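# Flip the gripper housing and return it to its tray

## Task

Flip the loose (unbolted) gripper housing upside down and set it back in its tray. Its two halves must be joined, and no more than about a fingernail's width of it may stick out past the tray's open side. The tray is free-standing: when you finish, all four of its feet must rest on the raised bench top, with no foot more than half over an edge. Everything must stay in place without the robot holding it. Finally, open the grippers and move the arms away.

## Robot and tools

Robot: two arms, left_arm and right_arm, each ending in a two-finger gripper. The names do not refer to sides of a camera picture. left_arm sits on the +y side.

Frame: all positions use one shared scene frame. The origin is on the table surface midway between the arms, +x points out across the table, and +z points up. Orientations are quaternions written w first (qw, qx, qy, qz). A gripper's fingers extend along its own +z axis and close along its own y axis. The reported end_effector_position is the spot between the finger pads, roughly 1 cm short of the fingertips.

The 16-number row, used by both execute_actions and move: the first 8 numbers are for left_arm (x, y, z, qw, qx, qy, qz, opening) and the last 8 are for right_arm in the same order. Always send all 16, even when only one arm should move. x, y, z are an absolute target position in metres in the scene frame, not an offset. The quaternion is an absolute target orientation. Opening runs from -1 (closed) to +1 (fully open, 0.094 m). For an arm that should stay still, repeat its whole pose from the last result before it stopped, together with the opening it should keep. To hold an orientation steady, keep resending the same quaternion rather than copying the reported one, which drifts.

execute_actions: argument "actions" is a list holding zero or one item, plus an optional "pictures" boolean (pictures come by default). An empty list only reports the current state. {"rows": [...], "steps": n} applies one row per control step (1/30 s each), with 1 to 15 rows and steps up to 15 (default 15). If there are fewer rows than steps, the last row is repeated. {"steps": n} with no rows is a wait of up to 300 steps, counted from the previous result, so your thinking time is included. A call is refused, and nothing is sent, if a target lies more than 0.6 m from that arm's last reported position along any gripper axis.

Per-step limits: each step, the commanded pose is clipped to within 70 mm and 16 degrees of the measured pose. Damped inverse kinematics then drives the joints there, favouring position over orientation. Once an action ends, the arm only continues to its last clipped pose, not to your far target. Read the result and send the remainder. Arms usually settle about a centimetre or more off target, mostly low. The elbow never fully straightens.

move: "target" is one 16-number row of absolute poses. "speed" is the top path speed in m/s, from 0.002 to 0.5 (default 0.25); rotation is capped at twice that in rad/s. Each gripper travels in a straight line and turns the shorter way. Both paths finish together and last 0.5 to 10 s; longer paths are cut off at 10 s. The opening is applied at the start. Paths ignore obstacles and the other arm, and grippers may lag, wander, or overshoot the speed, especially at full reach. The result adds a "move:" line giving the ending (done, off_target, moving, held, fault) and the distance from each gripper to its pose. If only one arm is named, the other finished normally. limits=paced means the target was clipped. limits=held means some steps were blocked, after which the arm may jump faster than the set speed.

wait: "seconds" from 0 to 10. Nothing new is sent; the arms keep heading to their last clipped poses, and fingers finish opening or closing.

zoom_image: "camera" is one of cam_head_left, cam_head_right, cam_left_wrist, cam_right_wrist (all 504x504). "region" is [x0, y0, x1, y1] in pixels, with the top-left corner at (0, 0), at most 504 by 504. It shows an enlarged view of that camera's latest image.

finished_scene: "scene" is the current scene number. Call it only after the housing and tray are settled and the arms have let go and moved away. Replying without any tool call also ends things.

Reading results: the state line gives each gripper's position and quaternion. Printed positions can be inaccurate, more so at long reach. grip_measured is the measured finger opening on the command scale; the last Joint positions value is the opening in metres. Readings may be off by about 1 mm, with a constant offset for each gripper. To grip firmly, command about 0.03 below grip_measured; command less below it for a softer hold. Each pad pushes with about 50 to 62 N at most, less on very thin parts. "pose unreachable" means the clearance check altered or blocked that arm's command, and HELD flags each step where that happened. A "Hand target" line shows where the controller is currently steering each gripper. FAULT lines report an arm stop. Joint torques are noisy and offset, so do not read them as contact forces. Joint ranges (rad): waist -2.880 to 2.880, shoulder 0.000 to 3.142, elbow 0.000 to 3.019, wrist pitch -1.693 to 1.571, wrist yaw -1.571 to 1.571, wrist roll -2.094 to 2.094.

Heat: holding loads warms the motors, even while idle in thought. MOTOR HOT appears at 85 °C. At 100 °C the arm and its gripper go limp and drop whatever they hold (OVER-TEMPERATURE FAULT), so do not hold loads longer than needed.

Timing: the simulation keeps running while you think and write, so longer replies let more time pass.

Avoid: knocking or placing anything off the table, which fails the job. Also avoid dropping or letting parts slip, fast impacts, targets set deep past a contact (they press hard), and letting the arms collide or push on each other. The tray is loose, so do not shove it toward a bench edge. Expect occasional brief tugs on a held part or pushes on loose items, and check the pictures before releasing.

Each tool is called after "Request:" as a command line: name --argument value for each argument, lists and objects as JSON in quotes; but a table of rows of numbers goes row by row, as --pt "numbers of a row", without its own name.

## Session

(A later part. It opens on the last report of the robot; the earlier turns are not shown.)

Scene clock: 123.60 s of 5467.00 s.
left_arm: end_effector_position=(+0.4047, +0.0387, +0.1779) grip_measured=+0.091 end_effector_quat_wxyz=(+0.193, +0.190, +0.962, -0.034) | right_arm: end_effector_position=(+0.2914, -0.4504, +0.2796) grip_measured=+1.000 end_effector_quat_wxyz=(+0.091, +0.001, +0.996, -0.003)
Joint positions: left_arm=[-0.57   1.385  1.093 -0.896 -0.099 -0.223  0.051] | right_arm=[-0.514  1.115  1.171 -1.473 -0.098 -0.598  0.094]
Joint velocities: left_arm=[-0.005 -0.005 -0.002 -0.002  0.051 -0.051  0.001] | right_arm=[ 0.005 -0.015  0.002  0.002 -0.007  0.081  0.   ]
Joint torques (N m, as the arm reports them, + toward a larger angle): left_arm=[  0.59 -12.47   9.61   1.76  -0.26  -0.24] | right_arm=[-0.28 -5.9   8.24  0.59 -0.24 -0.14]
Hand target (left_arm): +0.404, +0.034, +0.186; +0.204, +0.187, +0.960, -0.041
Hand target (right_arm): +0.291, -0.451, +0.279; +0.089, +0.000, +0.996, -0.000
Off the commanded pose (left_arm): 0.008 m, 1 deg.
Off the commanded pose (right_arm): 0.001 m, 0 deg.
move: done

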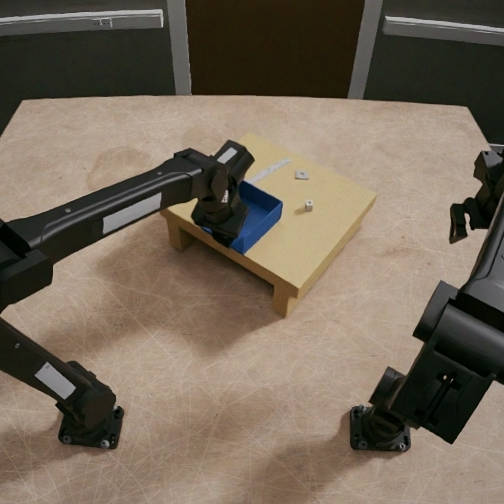

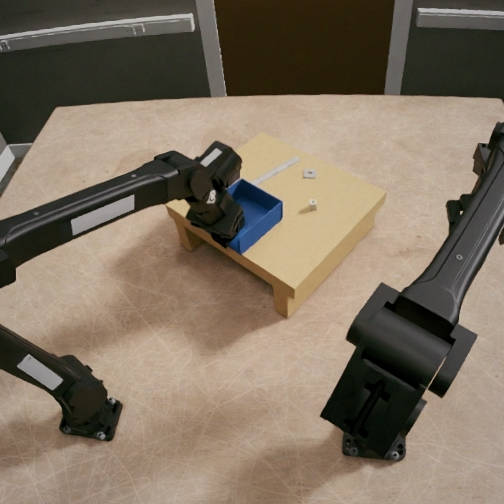

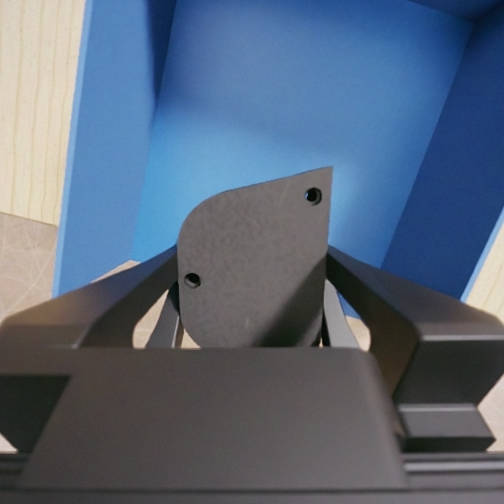

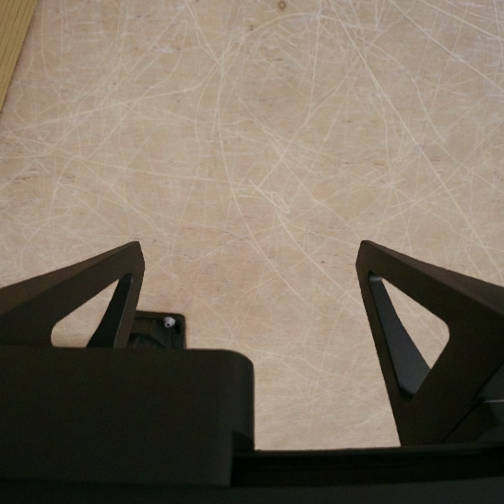

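Request:
move --target '[0.405,0.038,0.165,0.2042,0.1866,0.960,-0.0397,0.05,0.2907,-0.4513,0.2795,0.089,0,0.996,0,1]' --speed 0.02

Request:
move --target '[0.405,0.038,0.172,0.2042,0.1866,0.960,-0.0397,0.4,0.2907,-0.4513,0.2795,0.089,0,0.996,0,1]' --speed 0.02

Scene clock: 127.23 s of 5467.00 s.
left_arm: end_effector_position=(+0.4057, +0.0381, +0.1698) grip_measured=+0.091 end_effector_quat_wxyz=(+0.204, +0.187, +0.960, -0.040) | right_arm: end_effector_position=(+0.2914, -0.4504, +0.2796) grip_measured=+1.000 end_effector_quat_wxyz=(+0.091, +0.001, +0.996, -0.003)
Joint positions: left_arm=[-0.57   1.382  1.062 -0.842 -0.099 -0.225  0.051] | right_arm=[-0.514  1.115  1.171 -1.473 -0.098 -0.598  0.094]
Joint velocities: left_arm=[ 0.005 -0.005 -0.002 -0.002 -0.066 -0.051 -0.001] | right_arm=[ 0.005 -0.024  0.002 -0.002 -0.022 -0.037  0.   ]
Joint torques (N m, as the arm reports them, + toward a larger angle): left_arm=[  1.17 -11.14   8.56   1.9   -0.18  -0.06] | right_arm=[-0.22 -5.92  8.25  0.59 -0.24 -0.14]
Hand target (left_arm): +0.405, +0.038, +0.165; +0.204, +0.187, +0.960, -0.040
Hand target (right_arm): +0.291, -0.451, +0.279; +0.089, +0.000, +0.996, -0.000
Off the commanded pose (left_arm): 0.005 m, 0 deg.
Off the commanded pose (right_arm): 0.001 m, 0 deg.
move: done

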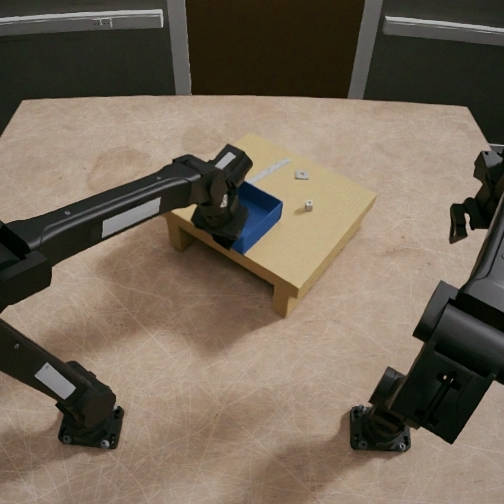

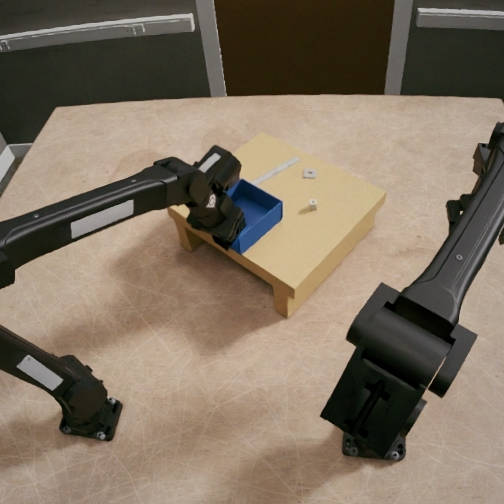

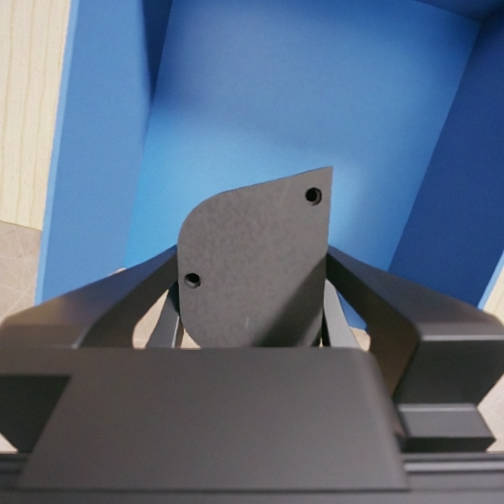

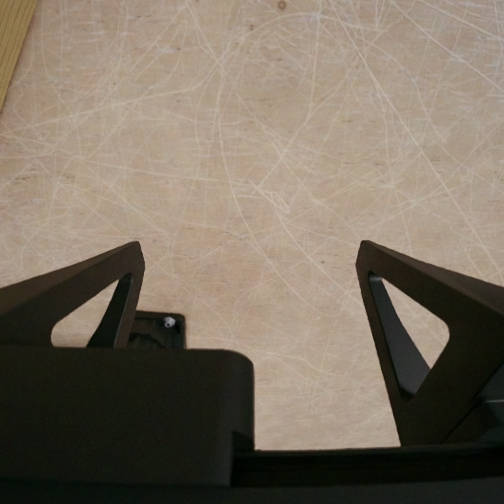

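Scene clock: 127.93 s of 5467.00 s.
left_arm: end_effector_position=(+0.4057, +0.0381, +0.1698) grip_measured=+0.398 end_effector_quat_wxyz=(+0.204, +0.187, +0.960, -0.040) | right_arm: end_effector_position=(+0.2914, -0.4504, +0.2796) grip_measured=+1.000 end_effector_quat_wxyz=(+0.091, +0.001, +0.996, -0.003)
Joint positions: left_arm=[-0.57   1.382  1.062 -0.842 -0.099 -0.225  0.066] | right_arm=[-0.514  1.115  1.171 -1.473 -0.098 -0.598  0.094]
Joint velocities: left_arm=[-0.015 -0.005 -0.007  0.007  0.022  0.007 -0.   ] | right_arm=[ 0.005  0.005 -0.017 -0.002 -0.022  0.037  0.   ]
Joint torques (N m, as the arm reports them, + toward a larger angle): left_arm=[  1.01 -11.8    9.64   1.1   -0.18  -0.06] | right_arm=[-0.21 -5.91  8.25  0.58 -0.25 -0.14]
Hand target (left_arm): +0.405, +0.038, +0.172; +0.204, +0.187, +0.960, -0.040
Hand target (right_arm): +0.291, -0.451, +0.279; +0.089, +0.000, +0.996, -0.000
Off the commanded pose (left_arm): 0.002 m, 0 deg.
Off the commanded pose (right_arm): 0.001 m, 0 deg.
move: done

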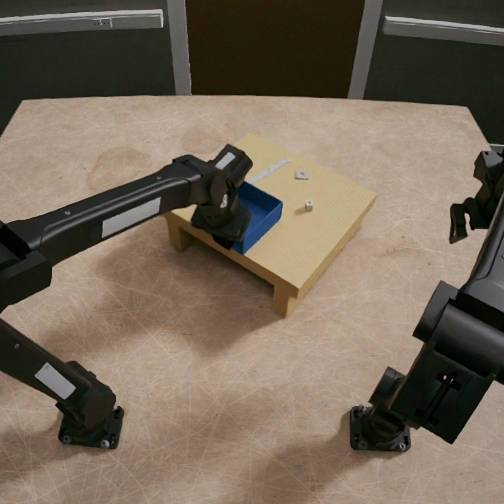

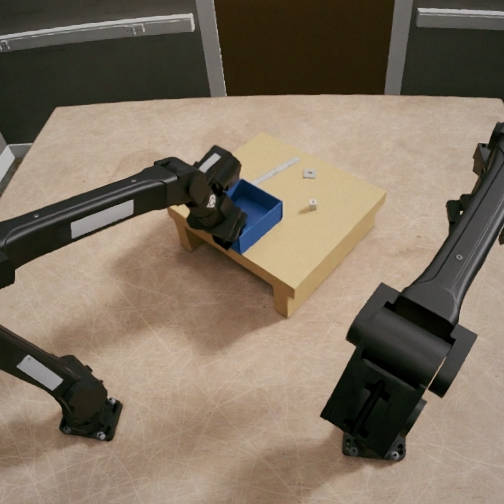

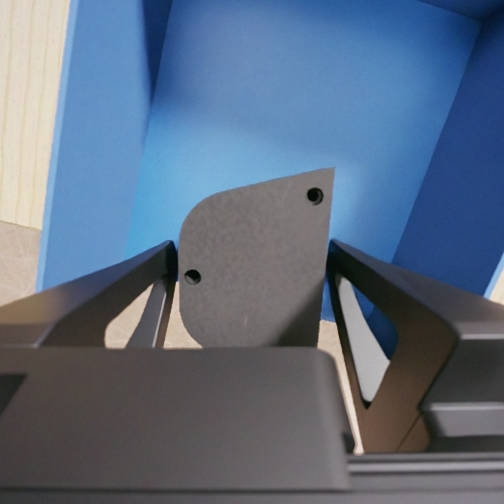

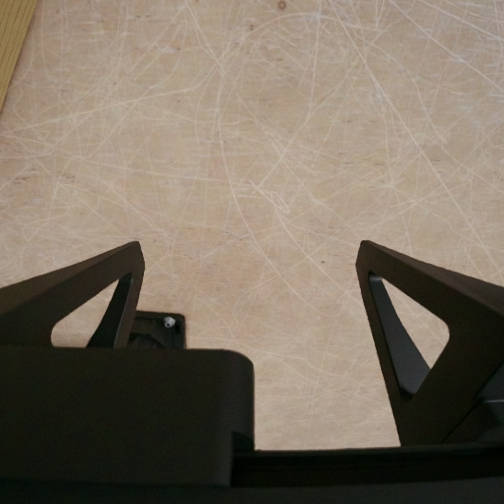

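Request:
move --target '[0.322,0.072,0.21,0.2042,0.1866,0.960,-0.0397,0.4,0.2907,-0.4513,0.2795,0.089,0,0.996,0,1]' --speed 0.1

Request:
move --target '[0.3235,0.084,0.175,0.6314,0.6314,0.3182,0.3182,0.4,0.2907,-0.4513,0.2795,0.089,0,0.996,0,1]' --speed 0.3

Scene clock: 133.73 s of 5467.00 s.
left_arm: end_effector_position=(+0.3243, +0.0718, +0.2110) grip_measured=+0.398 end_effector_quat_wxyz=(+0.208, +0.188, +0.959, -0.042) | right_arm: end_effector_position=(+0.2914, -0.4504, +0.2796) grip_measured=+1.000 end_effector_quat_wxyz=(+0.091, +0.001, +0.996, -0.003)
Joint positions: left_arm=[-0.634  1.119  0.946 -0.989 -0.124 -0.281  0.066] | right_arm=[-0.514  1.115  1.171 -1.473 -0.098 -0.598  0.094]
Joint velocities: left_arm=[-0.005 -0.005 -0.002 -0.002  0.051  0.007  0.   ] | right_arm=[-0.015 -0.005  0.002  0.012 -0.081 -0.037  0.   ]
Joint torques (N m, as the arm reports them, + toward a larger angle): left_arm=[ 0.74 -7.19  9.64  0.98 -0.27 -0.13] | right_arm=[-0.26 -5.85  8.22  0.56 -0.25 -0.14]
Hand target (left_arm): +0.321, +0.072, +0.211; +0.204, +0.186, +0.960, -0.040
Hand target (right_arm): +0.291, -0.451, +0.279; +0.089, +0.000, +0.996, -0.000
Off the commanded pose (left_arm): 0.003 m, 0 deg.
Off the commanded pose (right_arm): 0.001 m, 0 deg.
After step 90, 1.47 s passed at rest.
move: done

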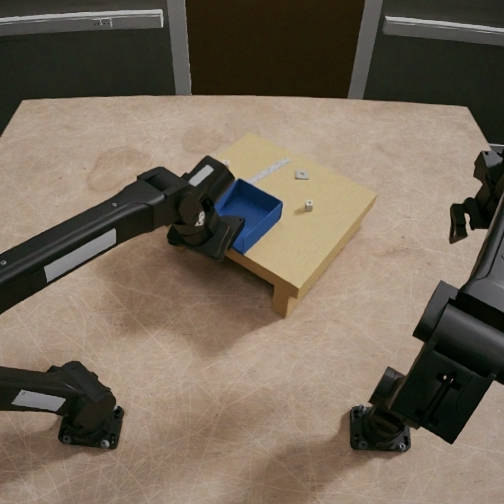

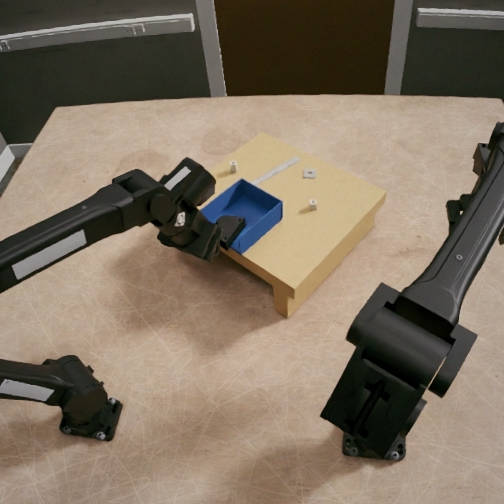

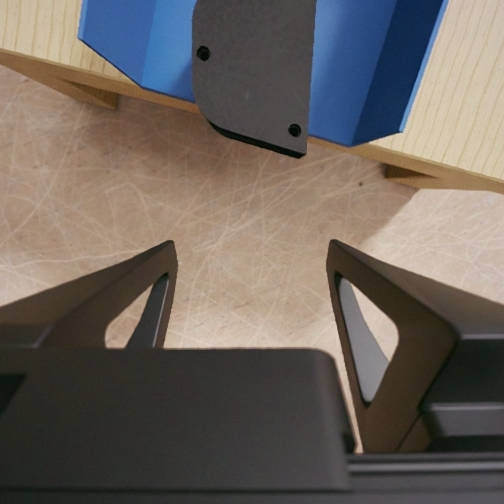

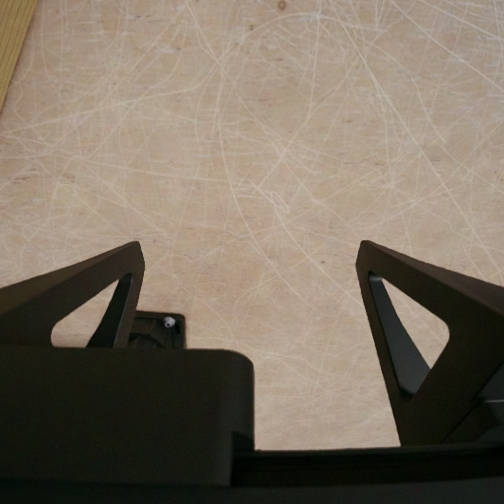

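Scene clock: 137.67 s of 5467.00 s.
left_arm: end_effector_position=(+0.3213, +0.0833, +0.1746) grip_measured=+0.398 end_effector_quat_wxyz=(+0.632, +0.634, +0.321, +0.308) | right_arm: end_effector_position=(+0.2914, -0.4504, +0.2796) grip_measured=+1.000 end_effector_quat_wxyz=(+0.091, +0.001, +0.996, -0.003)
Joint positions: left_arm=[-0.538  1.189  0.147  1.03   0.049  1.557  0.066] | right_arm=[-0.514  1.115  1.171 -1.473 -0.098 -0.598  0.094]
Joint velocities: left_arm=[-0.015 -0.015  0.007  0.007 -0.066 -0.022  0.001] | right_arm=[-0.005 -0.005  0.007 -0.002 -0.022  0.022  0.   ]
Joint torques (N m, as the arm reports them, + toward a larger angle): left_arm=[ 1.72 -3.17  6.25  3.18  0.06 -0.06] | right_arm=[-0.2  -5.87  8.25  0.58 -0.24 -0.14]
Hand target (left_arm): +0.323, +0.085, +0.176; +0.632, +0.632, +0.317, +0.315
Hand target (right_arm): +0.291, -0.451, +0.279; +0.089, +0.000, +0.996, -0.000
Off the commanded pose (left_arm): 0.002 m, 1 deg.
Off the commanded pose (right_arm): 0.001 m, 0 deg.
move: done

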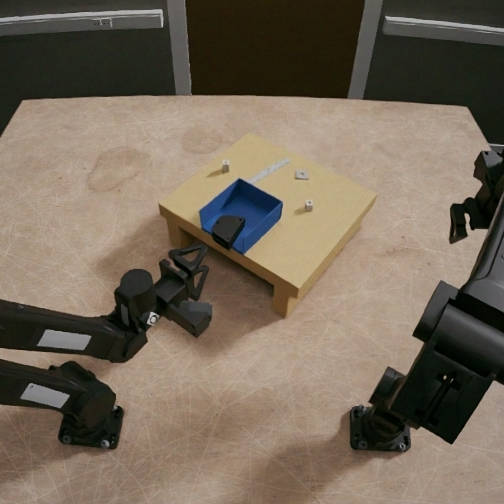

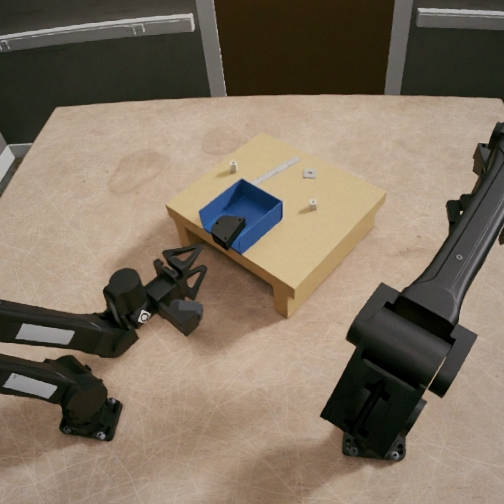

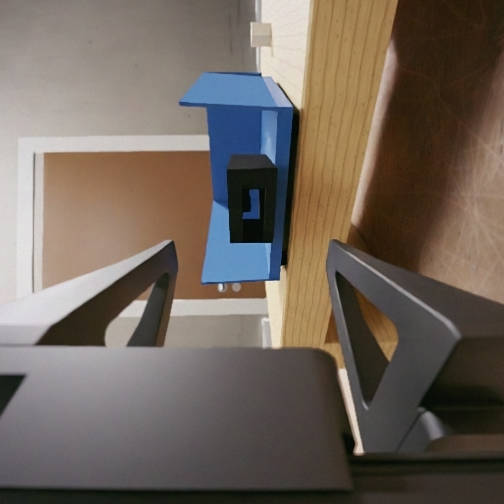

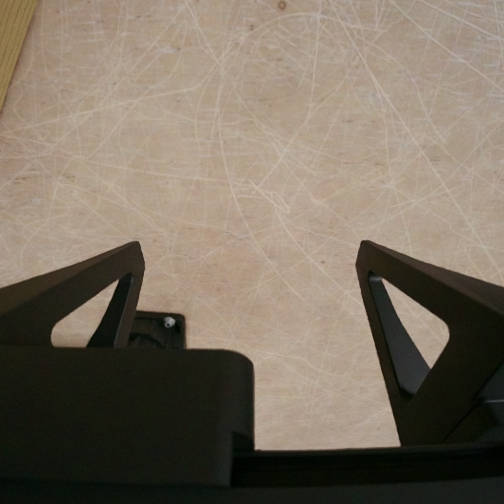

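Request:
move --target '[0.366,0.051,0.177,0.6314,0.6314,0.3182,0.3182,0.1,0.2907,-0.4513,0.2795,0.089,0,0.996,0,1]' --speed 0.05

Scene clock: 141.53 s of 5467.00 s.
left_arm: end_effector_position=(+0.3593, +0.0601, +0.1634) grip_measured=+0.102 end_effector_quat_wxyz=(+0.620, +0.641, +0.330, +0.310) | right_arm: end_effector_position=(+0.2914, -0.4504, +0.2796) grip_measured=+1.000 end_effector_quat_wxyz=(+0.091, +0.001, +0.996, -0.003)
Joint positions: left_arm=[-0.541  1.364  0.256  1.068  0.029  1.56   0.052] | right_arm=[-0.514  1.115  1.171 -1.473 -0.098 -0.598  0.094]
Joint velocities: left_arm=[ 0.005 -0.015 -0.002 -0.012  0.037  0.022  0.001] | right_arm=[ 0.005  0.005 -0.012  0.012  0.022 -0.022  0.   ]
Joint torques (N m, as the arm reports them, + toward a larger angle): left_arm=[ 0.53 -5.42  8.09  2.97 -0.17 -0.05] | right_arm=[-0.19 -5.9   8.25  0.57 -0.25 -0.14]
Hand target (left_arm): +0.366, +0.052, +0.176; +0.631, +0.632, +0.318, +0.318
Hand target (right_arm): +0.291, -0.451, +0.279; +0.089, +0.000, +0.996, -0.000
Off the commanded pose (left_arm): 0.018 m, 2 deg.
Off the commanded pose (right_arm): 0.001 m, 0 deg.
move: off_target (left_arm)

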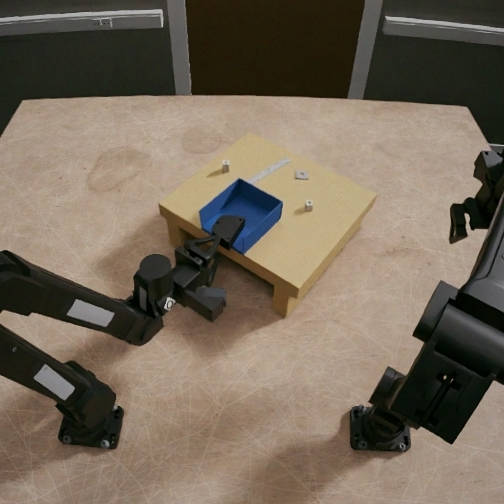

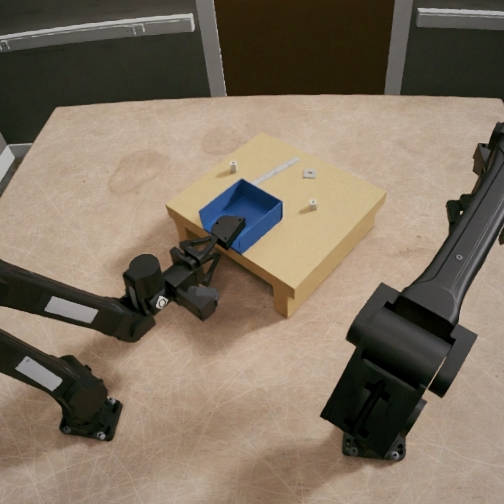

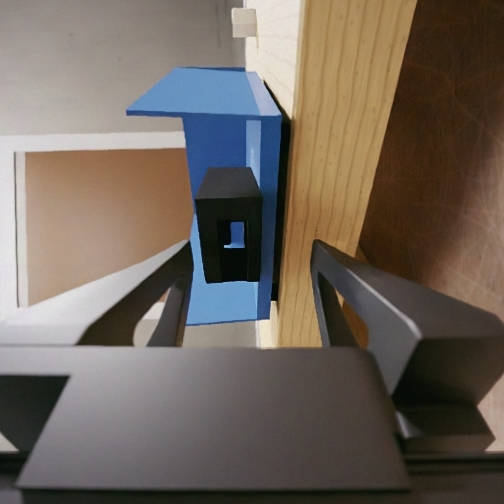

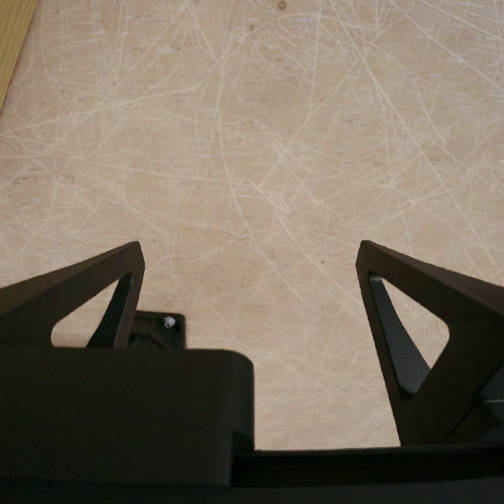

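Request:
move --target '[0.366,0.051,0.190,0.640,0.623,0.314,0.322,0.1,0.2907,-0.4513,0.2795,0.089,0,0.996,0,1]' --speed 0.03

Scene clock: 145.17 s of 5467.00 s.
left_arm: end_effector_position=(+0.3587, +0.0605, +0.1713) grip_measured=+0.102 end_effector_quat_wxyz=(+0.626, +0.635, +0.327, +0.314) | right_arm: end_effector_position=(+0.2914, -0.4504, +0.2796) grip_measured=+1.000 end_effector_quat_wxyz=(+0.091, +0.001, +0.996, -0.003)
Joint positions: left_arm=[-0.541  1.344  0.256  1.068  0.029  1.56   0.052] | right_arm=[-0.514  1.115  1.171 -1.473 -0.098 -0.598  0.094]
Joint velocities: left_arm=[-0.005 -0.005 -0.012  0.002 -0.037 -0.007 -0.001] | right_arm=[ 0.015 -0.005 -0.002  0.002 -0.007 -0.022  0.   ]
Joint torques (N m, as the arm reports them, + toward a larger angle): left_arm=[ 0.29 -7.22  8.71  2.47 -0.13 -0.05] | right_arm=[-0.21 -5.95  8.24  0.56 -0.25 -0.14]
Hand target (left_arm): +0.365, +0.052, +0.191; +0.640, +0.623, +0.314, +0.322
Hand target (right_arm): +0.291, -0.451, +0.279; +0.089, +0.000, +0.996, -0.000
Off the commanded pose (left_arm): 0.022 m, 3 deg.
Off the commanded pose (right_arm): 0.001 m, 0 deg.
move: off_target (left_arm)

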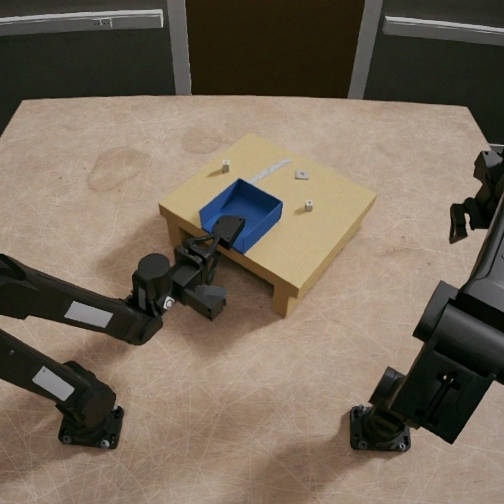

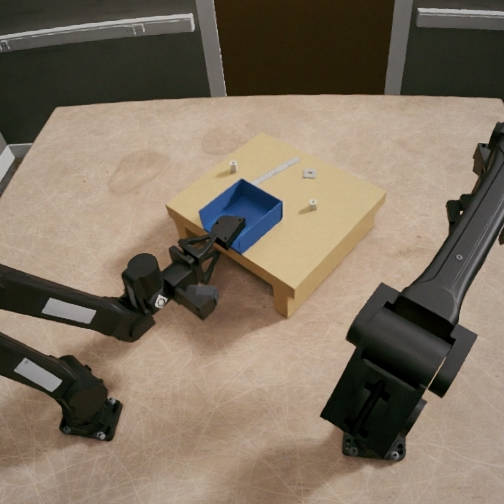

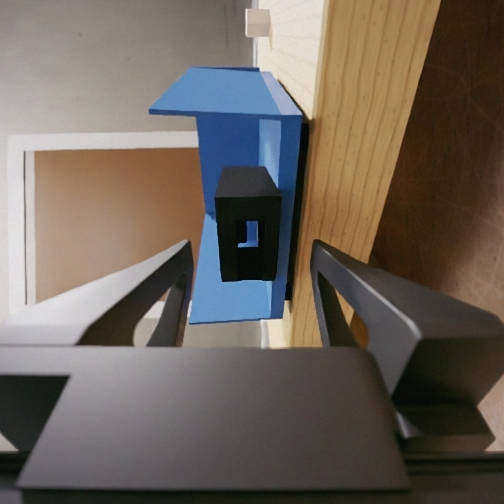

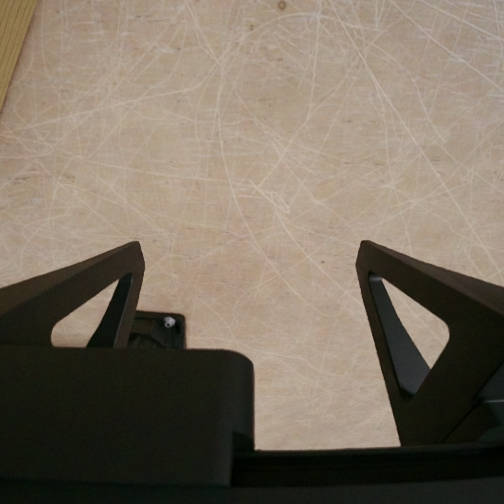

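Request:
execute_actions --actions '[{"rows":[[0.368,0.0495,0.190,0.640,0.623,0.314,0.322,-0.1,0.2907,-0.4513,0.2795,0.089,0,0.996,0,1],[0.368,0.0495,0.190,0.640,0.623,0.314,0.322,-0.1,0.2907,-0.4513,0.2795,0.089,0,0.996,0,1],[0.370,0.048,0.189,0.640,0.623,0.314,0.322,-0.1,0.2907,-0.4513,0.2795,0.089,0,0.996,0,1],[0.370,0.048,0.189,0.640,0.623,0.314,0.322,-0.1,0.2907,-0.4513,0.2795,0.089,0,0.996,0,1],[0.372,0.0465,0.189,0.640,0.623,0.314,0.322,-0.1,0.2907,-0.4513,0.2795,0.089,0,0.996,0,1],[0.372,0.0465,0.189,0.640,0.623,0.314,0.322,-0.1,0.2907,-0.4513,0.2795,0.089,0,0.996,0,1],[0.374,0.045,0.188,0.640,0.623,0.314,0.322,-0.1,0.2907,-0.4513,0.2795,0.089,0,0.996,0,1],[0.374,0.045,0.188,0.640,0.623,0.314,0.322,-0.1,0.2907,-0.4513,0.2795,0.089,0,0.996,0,1],[0.376,0.0435,0.188,0.640,0.623,0.314,0.322,-0.1,0.2907,-0.4513,0.2795,0.089,0,0.996,0,1],[0.376,0.0435,0.188,0.640,0.623,0.314,0.322,-0.1,0.2907,-0.4513,0.2795,0.089,0,0.996,0,1],[0.378,0.042,0.187,0.640,0.623,0.314,0.322,-0.1,0.2907,-0.4513,0.2795,0.089,0,0.996,0,1],[0.378,0.042,0.187,0.640,0.623,0.314,0.322,-0.1,0.2907,-0.4513,0.2795,0.089,0,0.996,0,1],[0.3805,0.0403,0.187,0.640,0.623,0.314,0.322,-0.1,0.2907,-0.4513,0.2795,0.089,0,0.996,0,1]],"steps":15}]' --pictures false

Request:
wait --seconds 0.4

Scene clock: 152.47 s of 5467.00 s.
left_arm: end_effector_position=(+0.3723, +0.0505, +0.1728) grip_measured=-0.098 end_effector_quat_wxyz=(+0.627, +0.634, +0.326, +0.314) | right_arm: end_effector_position=(+0.2914, -0.4504, +0.2796) grip_measured=+1.000 end_effector_quat_wxyz=(+0.091, +0.001, +0.996, -0.003)
Joint positions: left_arm=[-0.543  1.388  0.3    1.071  0.028  1.561  0.042] | right_arm=[-0.514  1.115  1.171 -1.473 -0.098 -0.598  0.094]
Joint velocities: left_arm=[-0.015  0.103  0.071 -0.007 -0.066  0.007 -0.001] | right_arm=[-0.024 -0.015  0.017  0.002  0.007 -0.051  0.   ]
Joint torques (N m, as the arm reports them, + toward a larger angle): left_arm=[ 0.5  -6.52  8.57  3.11 -0.15 -0.05] | right_arm=[-0.25 -5.92  8.25  0.61 -0.25 -0.14]
Hand target (left_arm): +0.380, +0.041, +0.187; +0.640, +0.623, +0.314, +0.322
Hand target (right_arm): +0.291, -0.451, +0.279; +0.089, +0.000, +0.996, -0.000
Off the commanded pose (left_arm): 0.019 m, 3 deg.
Off the commanded pose (right_arm): 0.001 m, 0 deg.
Steps of this call (steps 1 to 90: nothing new was sent; then 3.80 s passed at rest; steps 91 to 105: all 15 steps of this action). Readings (end_effector_position):
91: left_arm (+0.3589, +0.0603, +0.1716) | right_arm (+0.2914, -0.4504, +0.2796)
92: left_arm (+0.3592, +0.0600, +0.1721) | right_arm (+0.2914, -0.4504, +0.2796)
94: left_arm (+0.3606, +0.0590, +0.1742) | right_arm (+0.2914, -0.4504, +0.2796)
98: left_arm (+0.3648, +0.0557, +0.1775) | right_arm (+0.2914, -0.4504, +0.2796)
105: the state above

Scene clock: 152.87 s of 5467.00 s.
left_arm: end_effector_position=(+0.3733, +0.0498, +0.1726) grip_measured=-0.098 end_effector_quat_wxyz=(+0.627, +0.634, +0.326, +0.314) | right_arm: end_effector_position=(+0.2914, -0.4504, +0.2796) grip_measured=+1.000 end_effector_quat_wxyz=(+0.091, +0.001, +0.996, -0.003)
Joint positions: left_arm=[-0.543  1.392  0.303  1.073  0.028  1.561  0.042] | right_arm=[-0.514  1.115  1.171 -1.473 -0.098 -0.598  0.094]
Joint velocities: left_arm=[-0.015 -0.005 -0.012  0.007 -0.051  0.037 -0.   ] | right_arm=[-0.005  0.005 -0.012 -0.012 -0.051  0.037  0.   ]
Joint torques (N m, as the arm reports them, + toward a larger angle): left_arm=[ 0.4  -6.57  8.57  3.11 -0.14 -0.05] | right_arm=[-0.17 -5.91  8.26  0.59 -0.25 -0.14]
Hand target (left_arm): +0.380, +0.041, +0.187; +0.640, +0.623, +0.314, +0.322
Hand target (right_arm): +0.291, -0.451, +0.279; +0.089, +0.000, +0.996, -0.000
Off the commanded pose (left_arm): 0.019 m, 3 deg.
Off the commanded pose (right_arm): 0.001 m, 0 deg.
Steps of this call (steps 1 to 12: nothing new was sent). Readings (end_effector_position):
1: left_arm (+0.3729, +0.0501, +0.1725) | right_arm (+0.2914, -0.4504, +0.2796)
2: left_arm (+0.3732, +0.0499, +0.1723) | right_arm (+0.2914, -0.4504, +0.2796)
4: left_arm (+0.3733, +0.0498, +0.1724) | right_arm (+0.2914, -0.4504, +0.2796)
8: left_arm (+0.3733, +0.0498, +0.1726) | right_arm (+0.2914, -0.4504, +0.2796)
12: the state above

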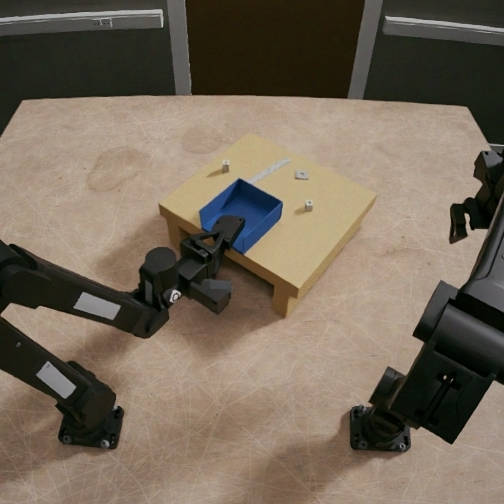

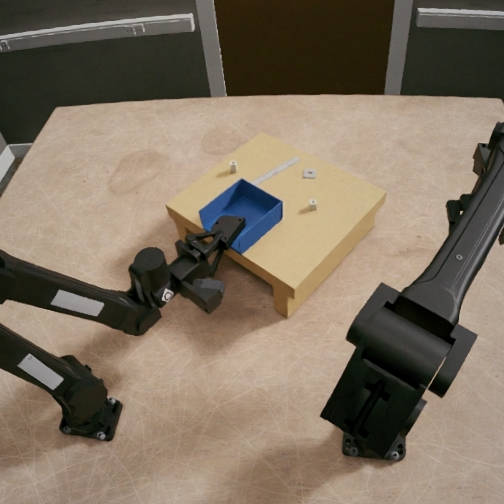

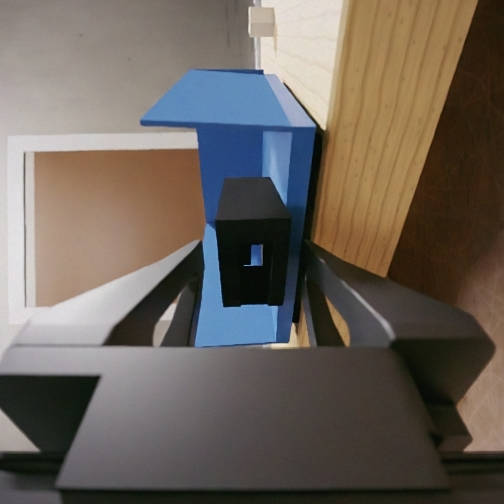

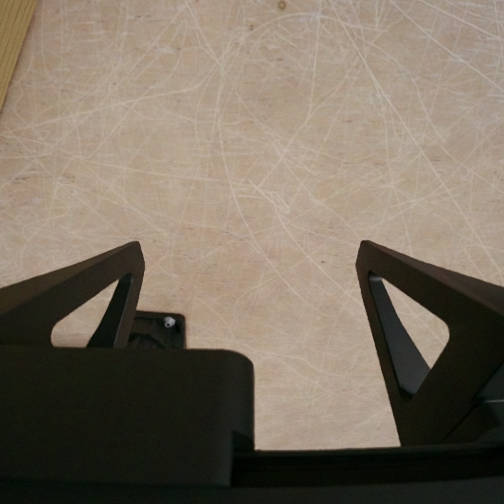

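Request:
execute_actions --actions '[{"rows":[[0.3805,0.0403,0.187,0.640,0.623,0.314,0.322,-0.2,0.2907,-0.4513,0.2795,0.089,0,0.996,0,1],[0.3805,0.0403,0.187,0.640,0.623,0.314,0.322,-0.2,0.2907,-0.4513,0.2795,0.089,0,0.996,0,1],[0.3805,0.0403,0.187,0.640,0.623,0.314,0.322,-0.3,0.2907,-0.4513,0.2795,0.089,0,0.996,0,1],[0.3805,0.0403,0.187,0.640,0.623,0.314,0.322,-0.3,0.2907,-0.4513,0.2795,0.089,0,0.996,0,1],[0.3805,0.0403,0.187,0.640,0.623,0.314,0.322,-0.3,0.2907,-0.4513,0.2795,0.089,0,0.996,0,1],[0.382,0.039,0.187,0.640,0.623,0.314,0.322,-0.3,0.2907,-0.4513,0.2795,0.089,0,0.996,0,1],[0.382,0.039,0.187,0.640,0.623,0.314,0.322,-0.3,0.2907,-0.4513,0.2795,0.089,0,0.996,0,1],[0.3845,0.0373,0.187,0.640,0.623,0.314,0.322,-0.3,0.2907,-0.4513,0.2795,0.089,0,0.996,0,1]],"steps":15}]'

Scene clock: 157.77 s of 5467.00 s.
left_arm: end_effector_position=(+0.3767, +0.0470, +0.1737) grip_measured=-0.298 end_effector_quat_wxyz=(+0.628, +0.633, +0.325, +0.314) | right_arm: end_effector_position=(+0.2914, -0.4504, +0.2796) grip_measured=+1.000 end_effector_quat_wxyz=(+0.091, +0.001, +0.996, -0.003)
Joint positions: left_arm=[-0.544  1.401  0.315  1.073  0.027  1.561  0.033] | right_arm=[-0.514  1.115  1.171 -1.473 -0.098 -0.598  0.094]
Joint velocities: left_arm=[-0.015 -0.015  0.012 -0.002  0.007  0.007  0.001] | right_arm=[-0.015 -0.005  0.002 -0.002 -0.081  0.022  0.   ]
Joint torques (N m, as the arm reports them, + toward a larger angle): left_arm=[ 0.52 -6.3   8.6   3.05 -0.14 -0.06] | right_arm=[-0.19 -5.87  8.23  0.59 -0.25 -0.14]
Hand target (left_arm): +0.384, +0.038, +0.187; +0.640, +0.623, +0.314, +0.322
Hand target (right_arm): +0.291, -0.451, +0.279; +0.089, +0.000, +0.996, -0.000
Off the commanded pose (left_arm): 0.018 m, 2 deg.
Off the commanded pose (right_arm): 0.001 m, 0 deg.
Steps of this call (steps 1 to 90: nothing new was sent; then 1.40 s passed at rest; steps 91 to 105: all 15 steps of this action). Readings (end_effector_position):
91: left_arm (+0.3733, +0.0498, +0.1726) | right_arm (+0.2914, -0.4504, +0.2796)
92: left_arm (+0.3732, +0.0497, +0.1726) | right_arm (+0.2914, -0.4504, +0.2796)
94: left_arm (+0.3732, +0.0497, +0.1726) | right_arm (+0.2914, -0.4504, +0.2796)
98: left_arm (+0.3740, +0.0491, +0.1734) | right_arm (+0.2914, -0.4504, +0.2796)
105: the state above

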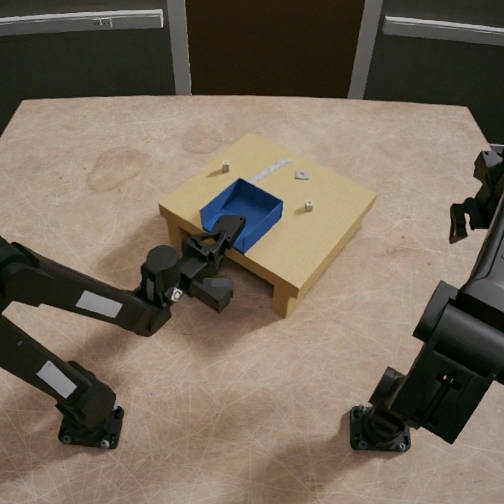

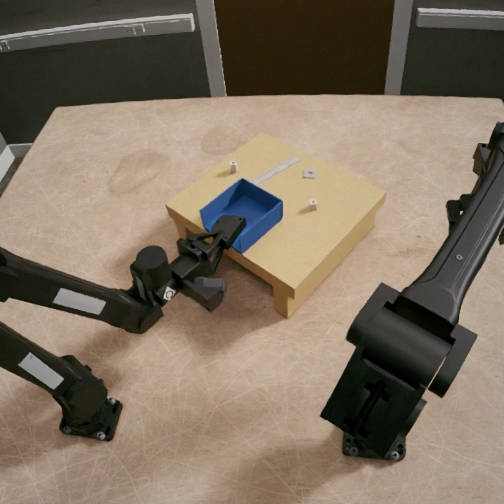

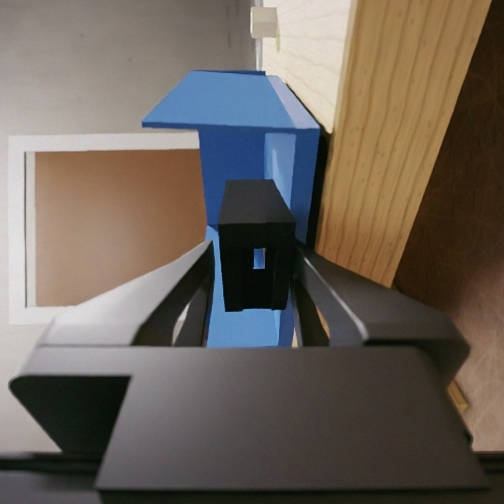

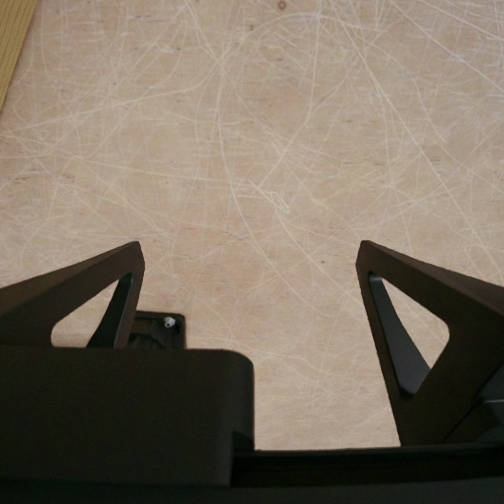

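Tip is touching the tray edge. Close.

Request:
execute_actions --actions '[{"rows":[[0.3845,0.0373,0.187,0.640,0.623,0.314,0.322,-0.36,0.2907,-0.4513,0.2795,0.089,0,0.996,0,1],[0.3845,0.0373,0.187,0.640,0.623,0.314,0.322,-0.36,0.2907,-0.4513,0.2795,0.089,0,0.996,0,1],[0.3845,0.0373,0.187,0.640,0.623,0.314,0.322,-0.4,0.2907,-0.4513,0.2795,0.089,0,0.996,0,1],[0.3845,0.0373,0.187,0.640,0.623,0.314,0.322,-0.4,0.2907,-0.4513,0.2795,0.089,0,0.996,0,1],[0.3845,0.0373,0.187,0.640,0.623,0.314,0.322,-0.44,0.2907,-0.4513,0.2795,0.089,0,0.996,0,1],[0.3845,0.0373,0.187,0.640,0.623,0.314,0.322,-0.44,0.2907,-0.4513,0.2795,0.089,0,0.996,0,1],[0.3845,0.0373,0.187,0.640,0.623,0.314,0.322,-0.5,0.2907,-0.4513,0.2795,0.089,0,0.996,0,1]],"steps":15}]'

Scene clock: 161.93 s of 5467.00 s.
left_arm: end_effector_position=(+0.3778, +0.0462, +0.1771) grip_measured=-0.467 end_effector_quat_wxyz=(+0.632, +0.630, +0.323, +0.316) | right_arm: end_effector_position=(+0.2914, -0.4504, +0.2796) grip_measured=+1.000 end_effector_quat_wxyz=(+0.091, +0.001, +0.996, -0.003)
Joint positions: left_arm=[-0.544  1.401  0.319  1.081  0.027  1.561  0.025] | right_arm=[-0.514  1.115  1.171 -1.473 -0.098 -0.598  0.094]
Joint velocities: left_arm=[ 0.005  0.005  0.007 -0.002  0.037 -0.066  0.001] | right_arm=[-0.005 -0.005  0.017 -0.007 -0.007  0.022  0.   ]
Joint torques (N m, as the arm reports them, + toward a larger angle): left_arm=[ 0.32 -6.35  8.4   2.71 -0.16 -0.04] | right_arm=[-0.18 -5.9   8.24  0.59 -0.25 -0.14]
Hand target (left_arm): +0.384, +0.038, +0.187; +0.640, +0.623, +0.314, +0.322
Hand target (right_arm): +0.291, -0.451, +0.279; +0.089, +0.000, +0.996, -0.000
Off the commanded pose (left_arm): 0.015 m, 2 deg.
Off the commanded pose (right_arm): 0.001 m, 0 deg.
Steps of this call (steps 1 to 90: nothing new was sent; then 0.67 s passed at rest; steps 91 to 105: all 15 steps of this action). Readings (end_effector_position):
91: left_arm (+0.3767, +0.0470, +0.1737) | right_arm (+0.2914, -0.4504, +0.2796)
92: left_arm (+0.3767, +0.0470, +0.1737) | right_arm (+0.2914, -0.4504, +0.2796)
94: left_arm (+0.3767, +0.0470, +0.1737) | right_arm (+0.2914, -0.4504, +0.2796)
98: left_arm (+0.3772, +0.0467, +0.1763) | right_arm (+0.2914, -0.4504, +0.2796)
105: the state above

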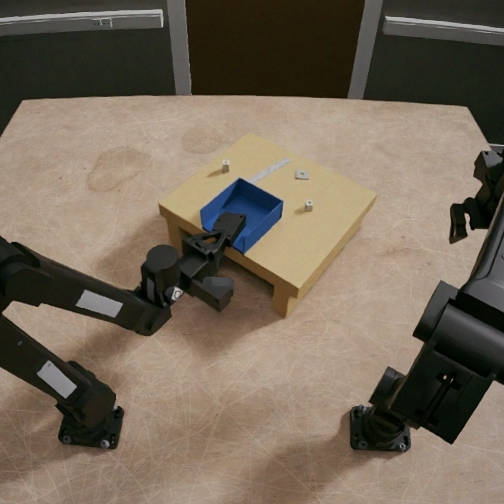

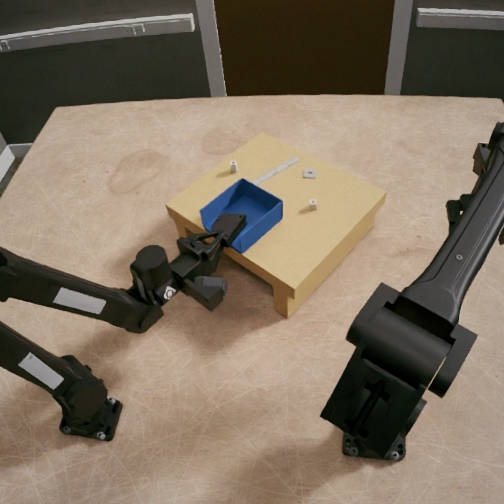

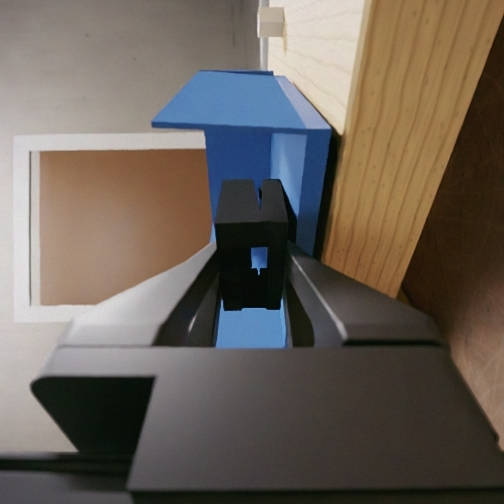

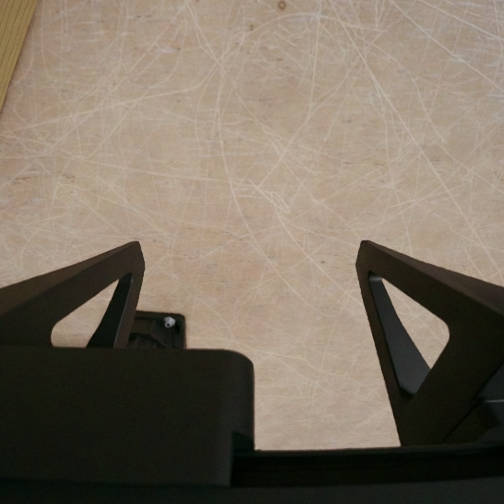

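Request:
execute_actions --actions '[{"rows":[[0.378,0.046,0.177,0.632,0.630,0.32,0.318,-0.46,0.2907,-0.4513,0.2795,0.089,0,0.996,0,1]],"steps":15}]'

Request:
zoom_image --camera "cam_left_wrist" --region '[170, 150, 350, 330]'

Request:
zoom_image --camera "cam_head_right" --region '[180, 180, 290, 280]'

Scene clock: 165.83 s of 5467.00 s.
left_arm: end_effector_position=(+0.3777, +0.0461, +0.1771) grip_measured=-0.450 end_effector_quat_wxyz=(+0.632, +0.630, +0.323, +0.316) | right_arm: end_effector_position=(+0.2914, -0.4504, +0.2796) grip_measured=+1.000 end_effector_quat_wxyz=(+0.091, +0.001, +0.996, -0.003)
Joint positions: left_arm=[-0.544  1.401  0.319  1.081  0.028  1.561  0.026] | right_arm=[-0.514  1.115  1.171 -1.473 -0.098 -0.598  0.094]
Joint velocities: left_arm=[-0.015 -0.015  0.007 -0.017  0.007  0.051 -0.001] | right_arm=[-0.005 -0.005  0.022  0.002  0.037 -0.051  0.   ]
Joint torques (N m, as the arm reports them, + toward a larger angle): left_arm=[ 1.22 -6.96  6.11  2.62  0.04 -0.08] | right_arm=[-0.26 -5.93  8.27  0.57 -0.25 -0.14]
Hand target (left_arm): +0.378, +0.046, +0.177; +0.632, +0.630, +0.320, +0.318
Hand target (right_arm): +0.291, -0.451, +0.279; +0.089, +0.000, +0.996, -0.000
Off the commanded pose (left_arm): 0.000 m, 0 deg.
Off the commanded pose (right_arm): 0.001 m, 0 deg.
Steps of this call (steps 1 to 90: nothing new was sent; then 0.40 s passed at rest; steps 91 to 105: all 15 steps of this action). Readings (end_effector_position):
91: left_arm (+0.3778, +0.0462, +0.1771) | right_arm (+0.2914, -0.4504, +0.2796)
92: left_arm (+0.3777, +0.0461, +0.1771) | right_arm (+0.2914, -0.4504, +0.2796)
94: left_arm (+0.3777, +0.0461, +0.1771) | right_arm (+0.2914, -0.4504, +0.2796)
98: left_arm (+0.3777, +0.0461, +0.1771) | right_arm (+0.2914, -0.4504, +0.2796)
105: the state above

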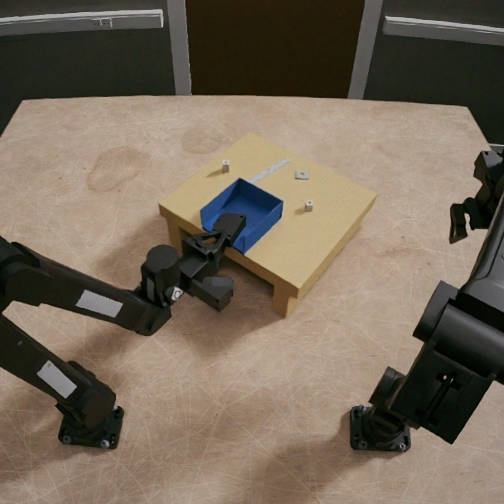

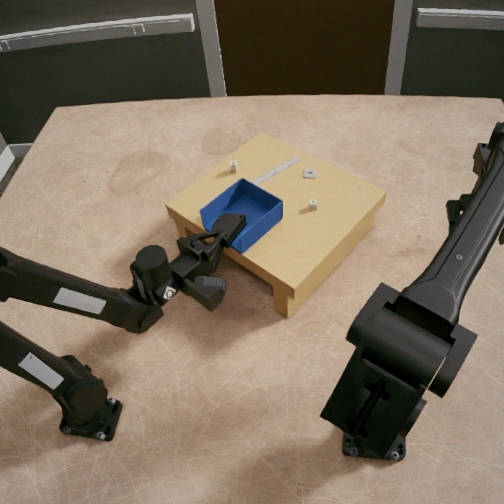

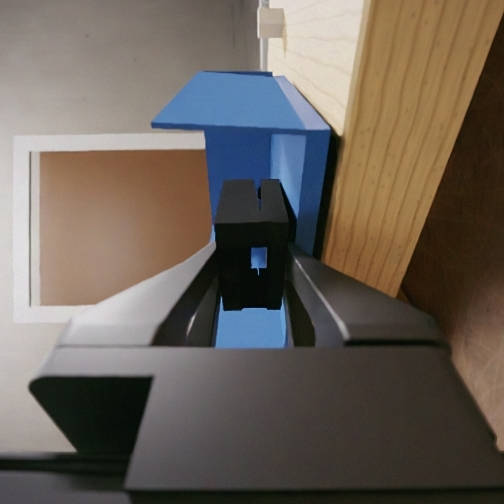

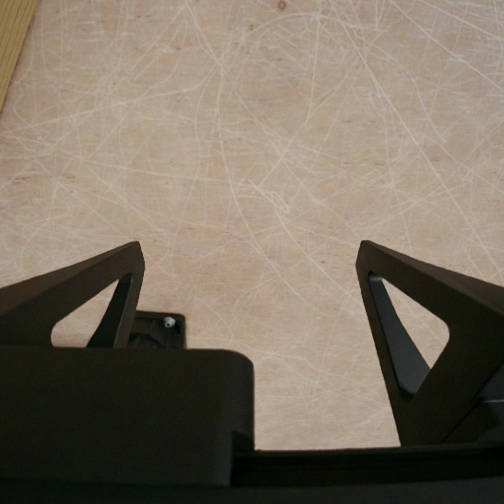

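Region (170, 150, 350, 330) of cam_left_wrist's 504x504 image, scaled by 2.800, with more detail than that image has.

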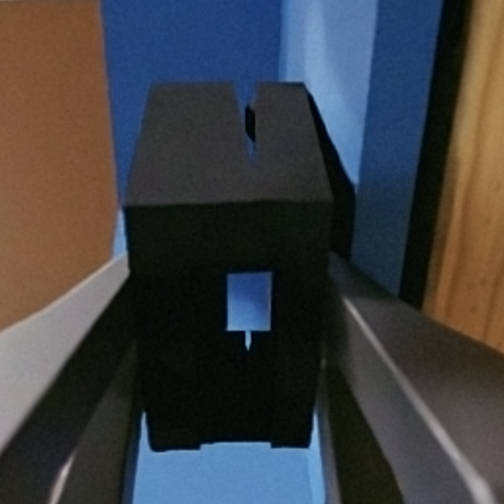

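Region (180, 180, 290, 280) of cam_head_right's 504x504 image, scaled by 4.582, with more detail than that image has; it fills the top 458 rows of this view, and the rest is white.

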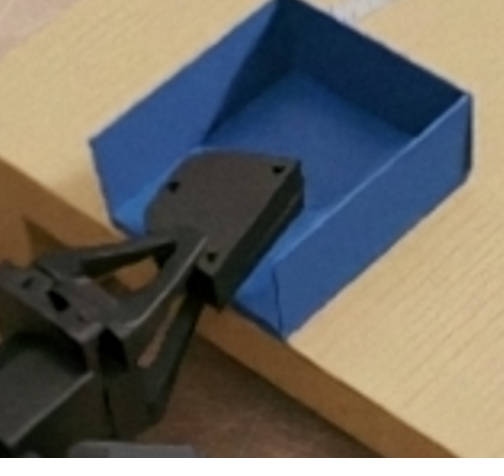

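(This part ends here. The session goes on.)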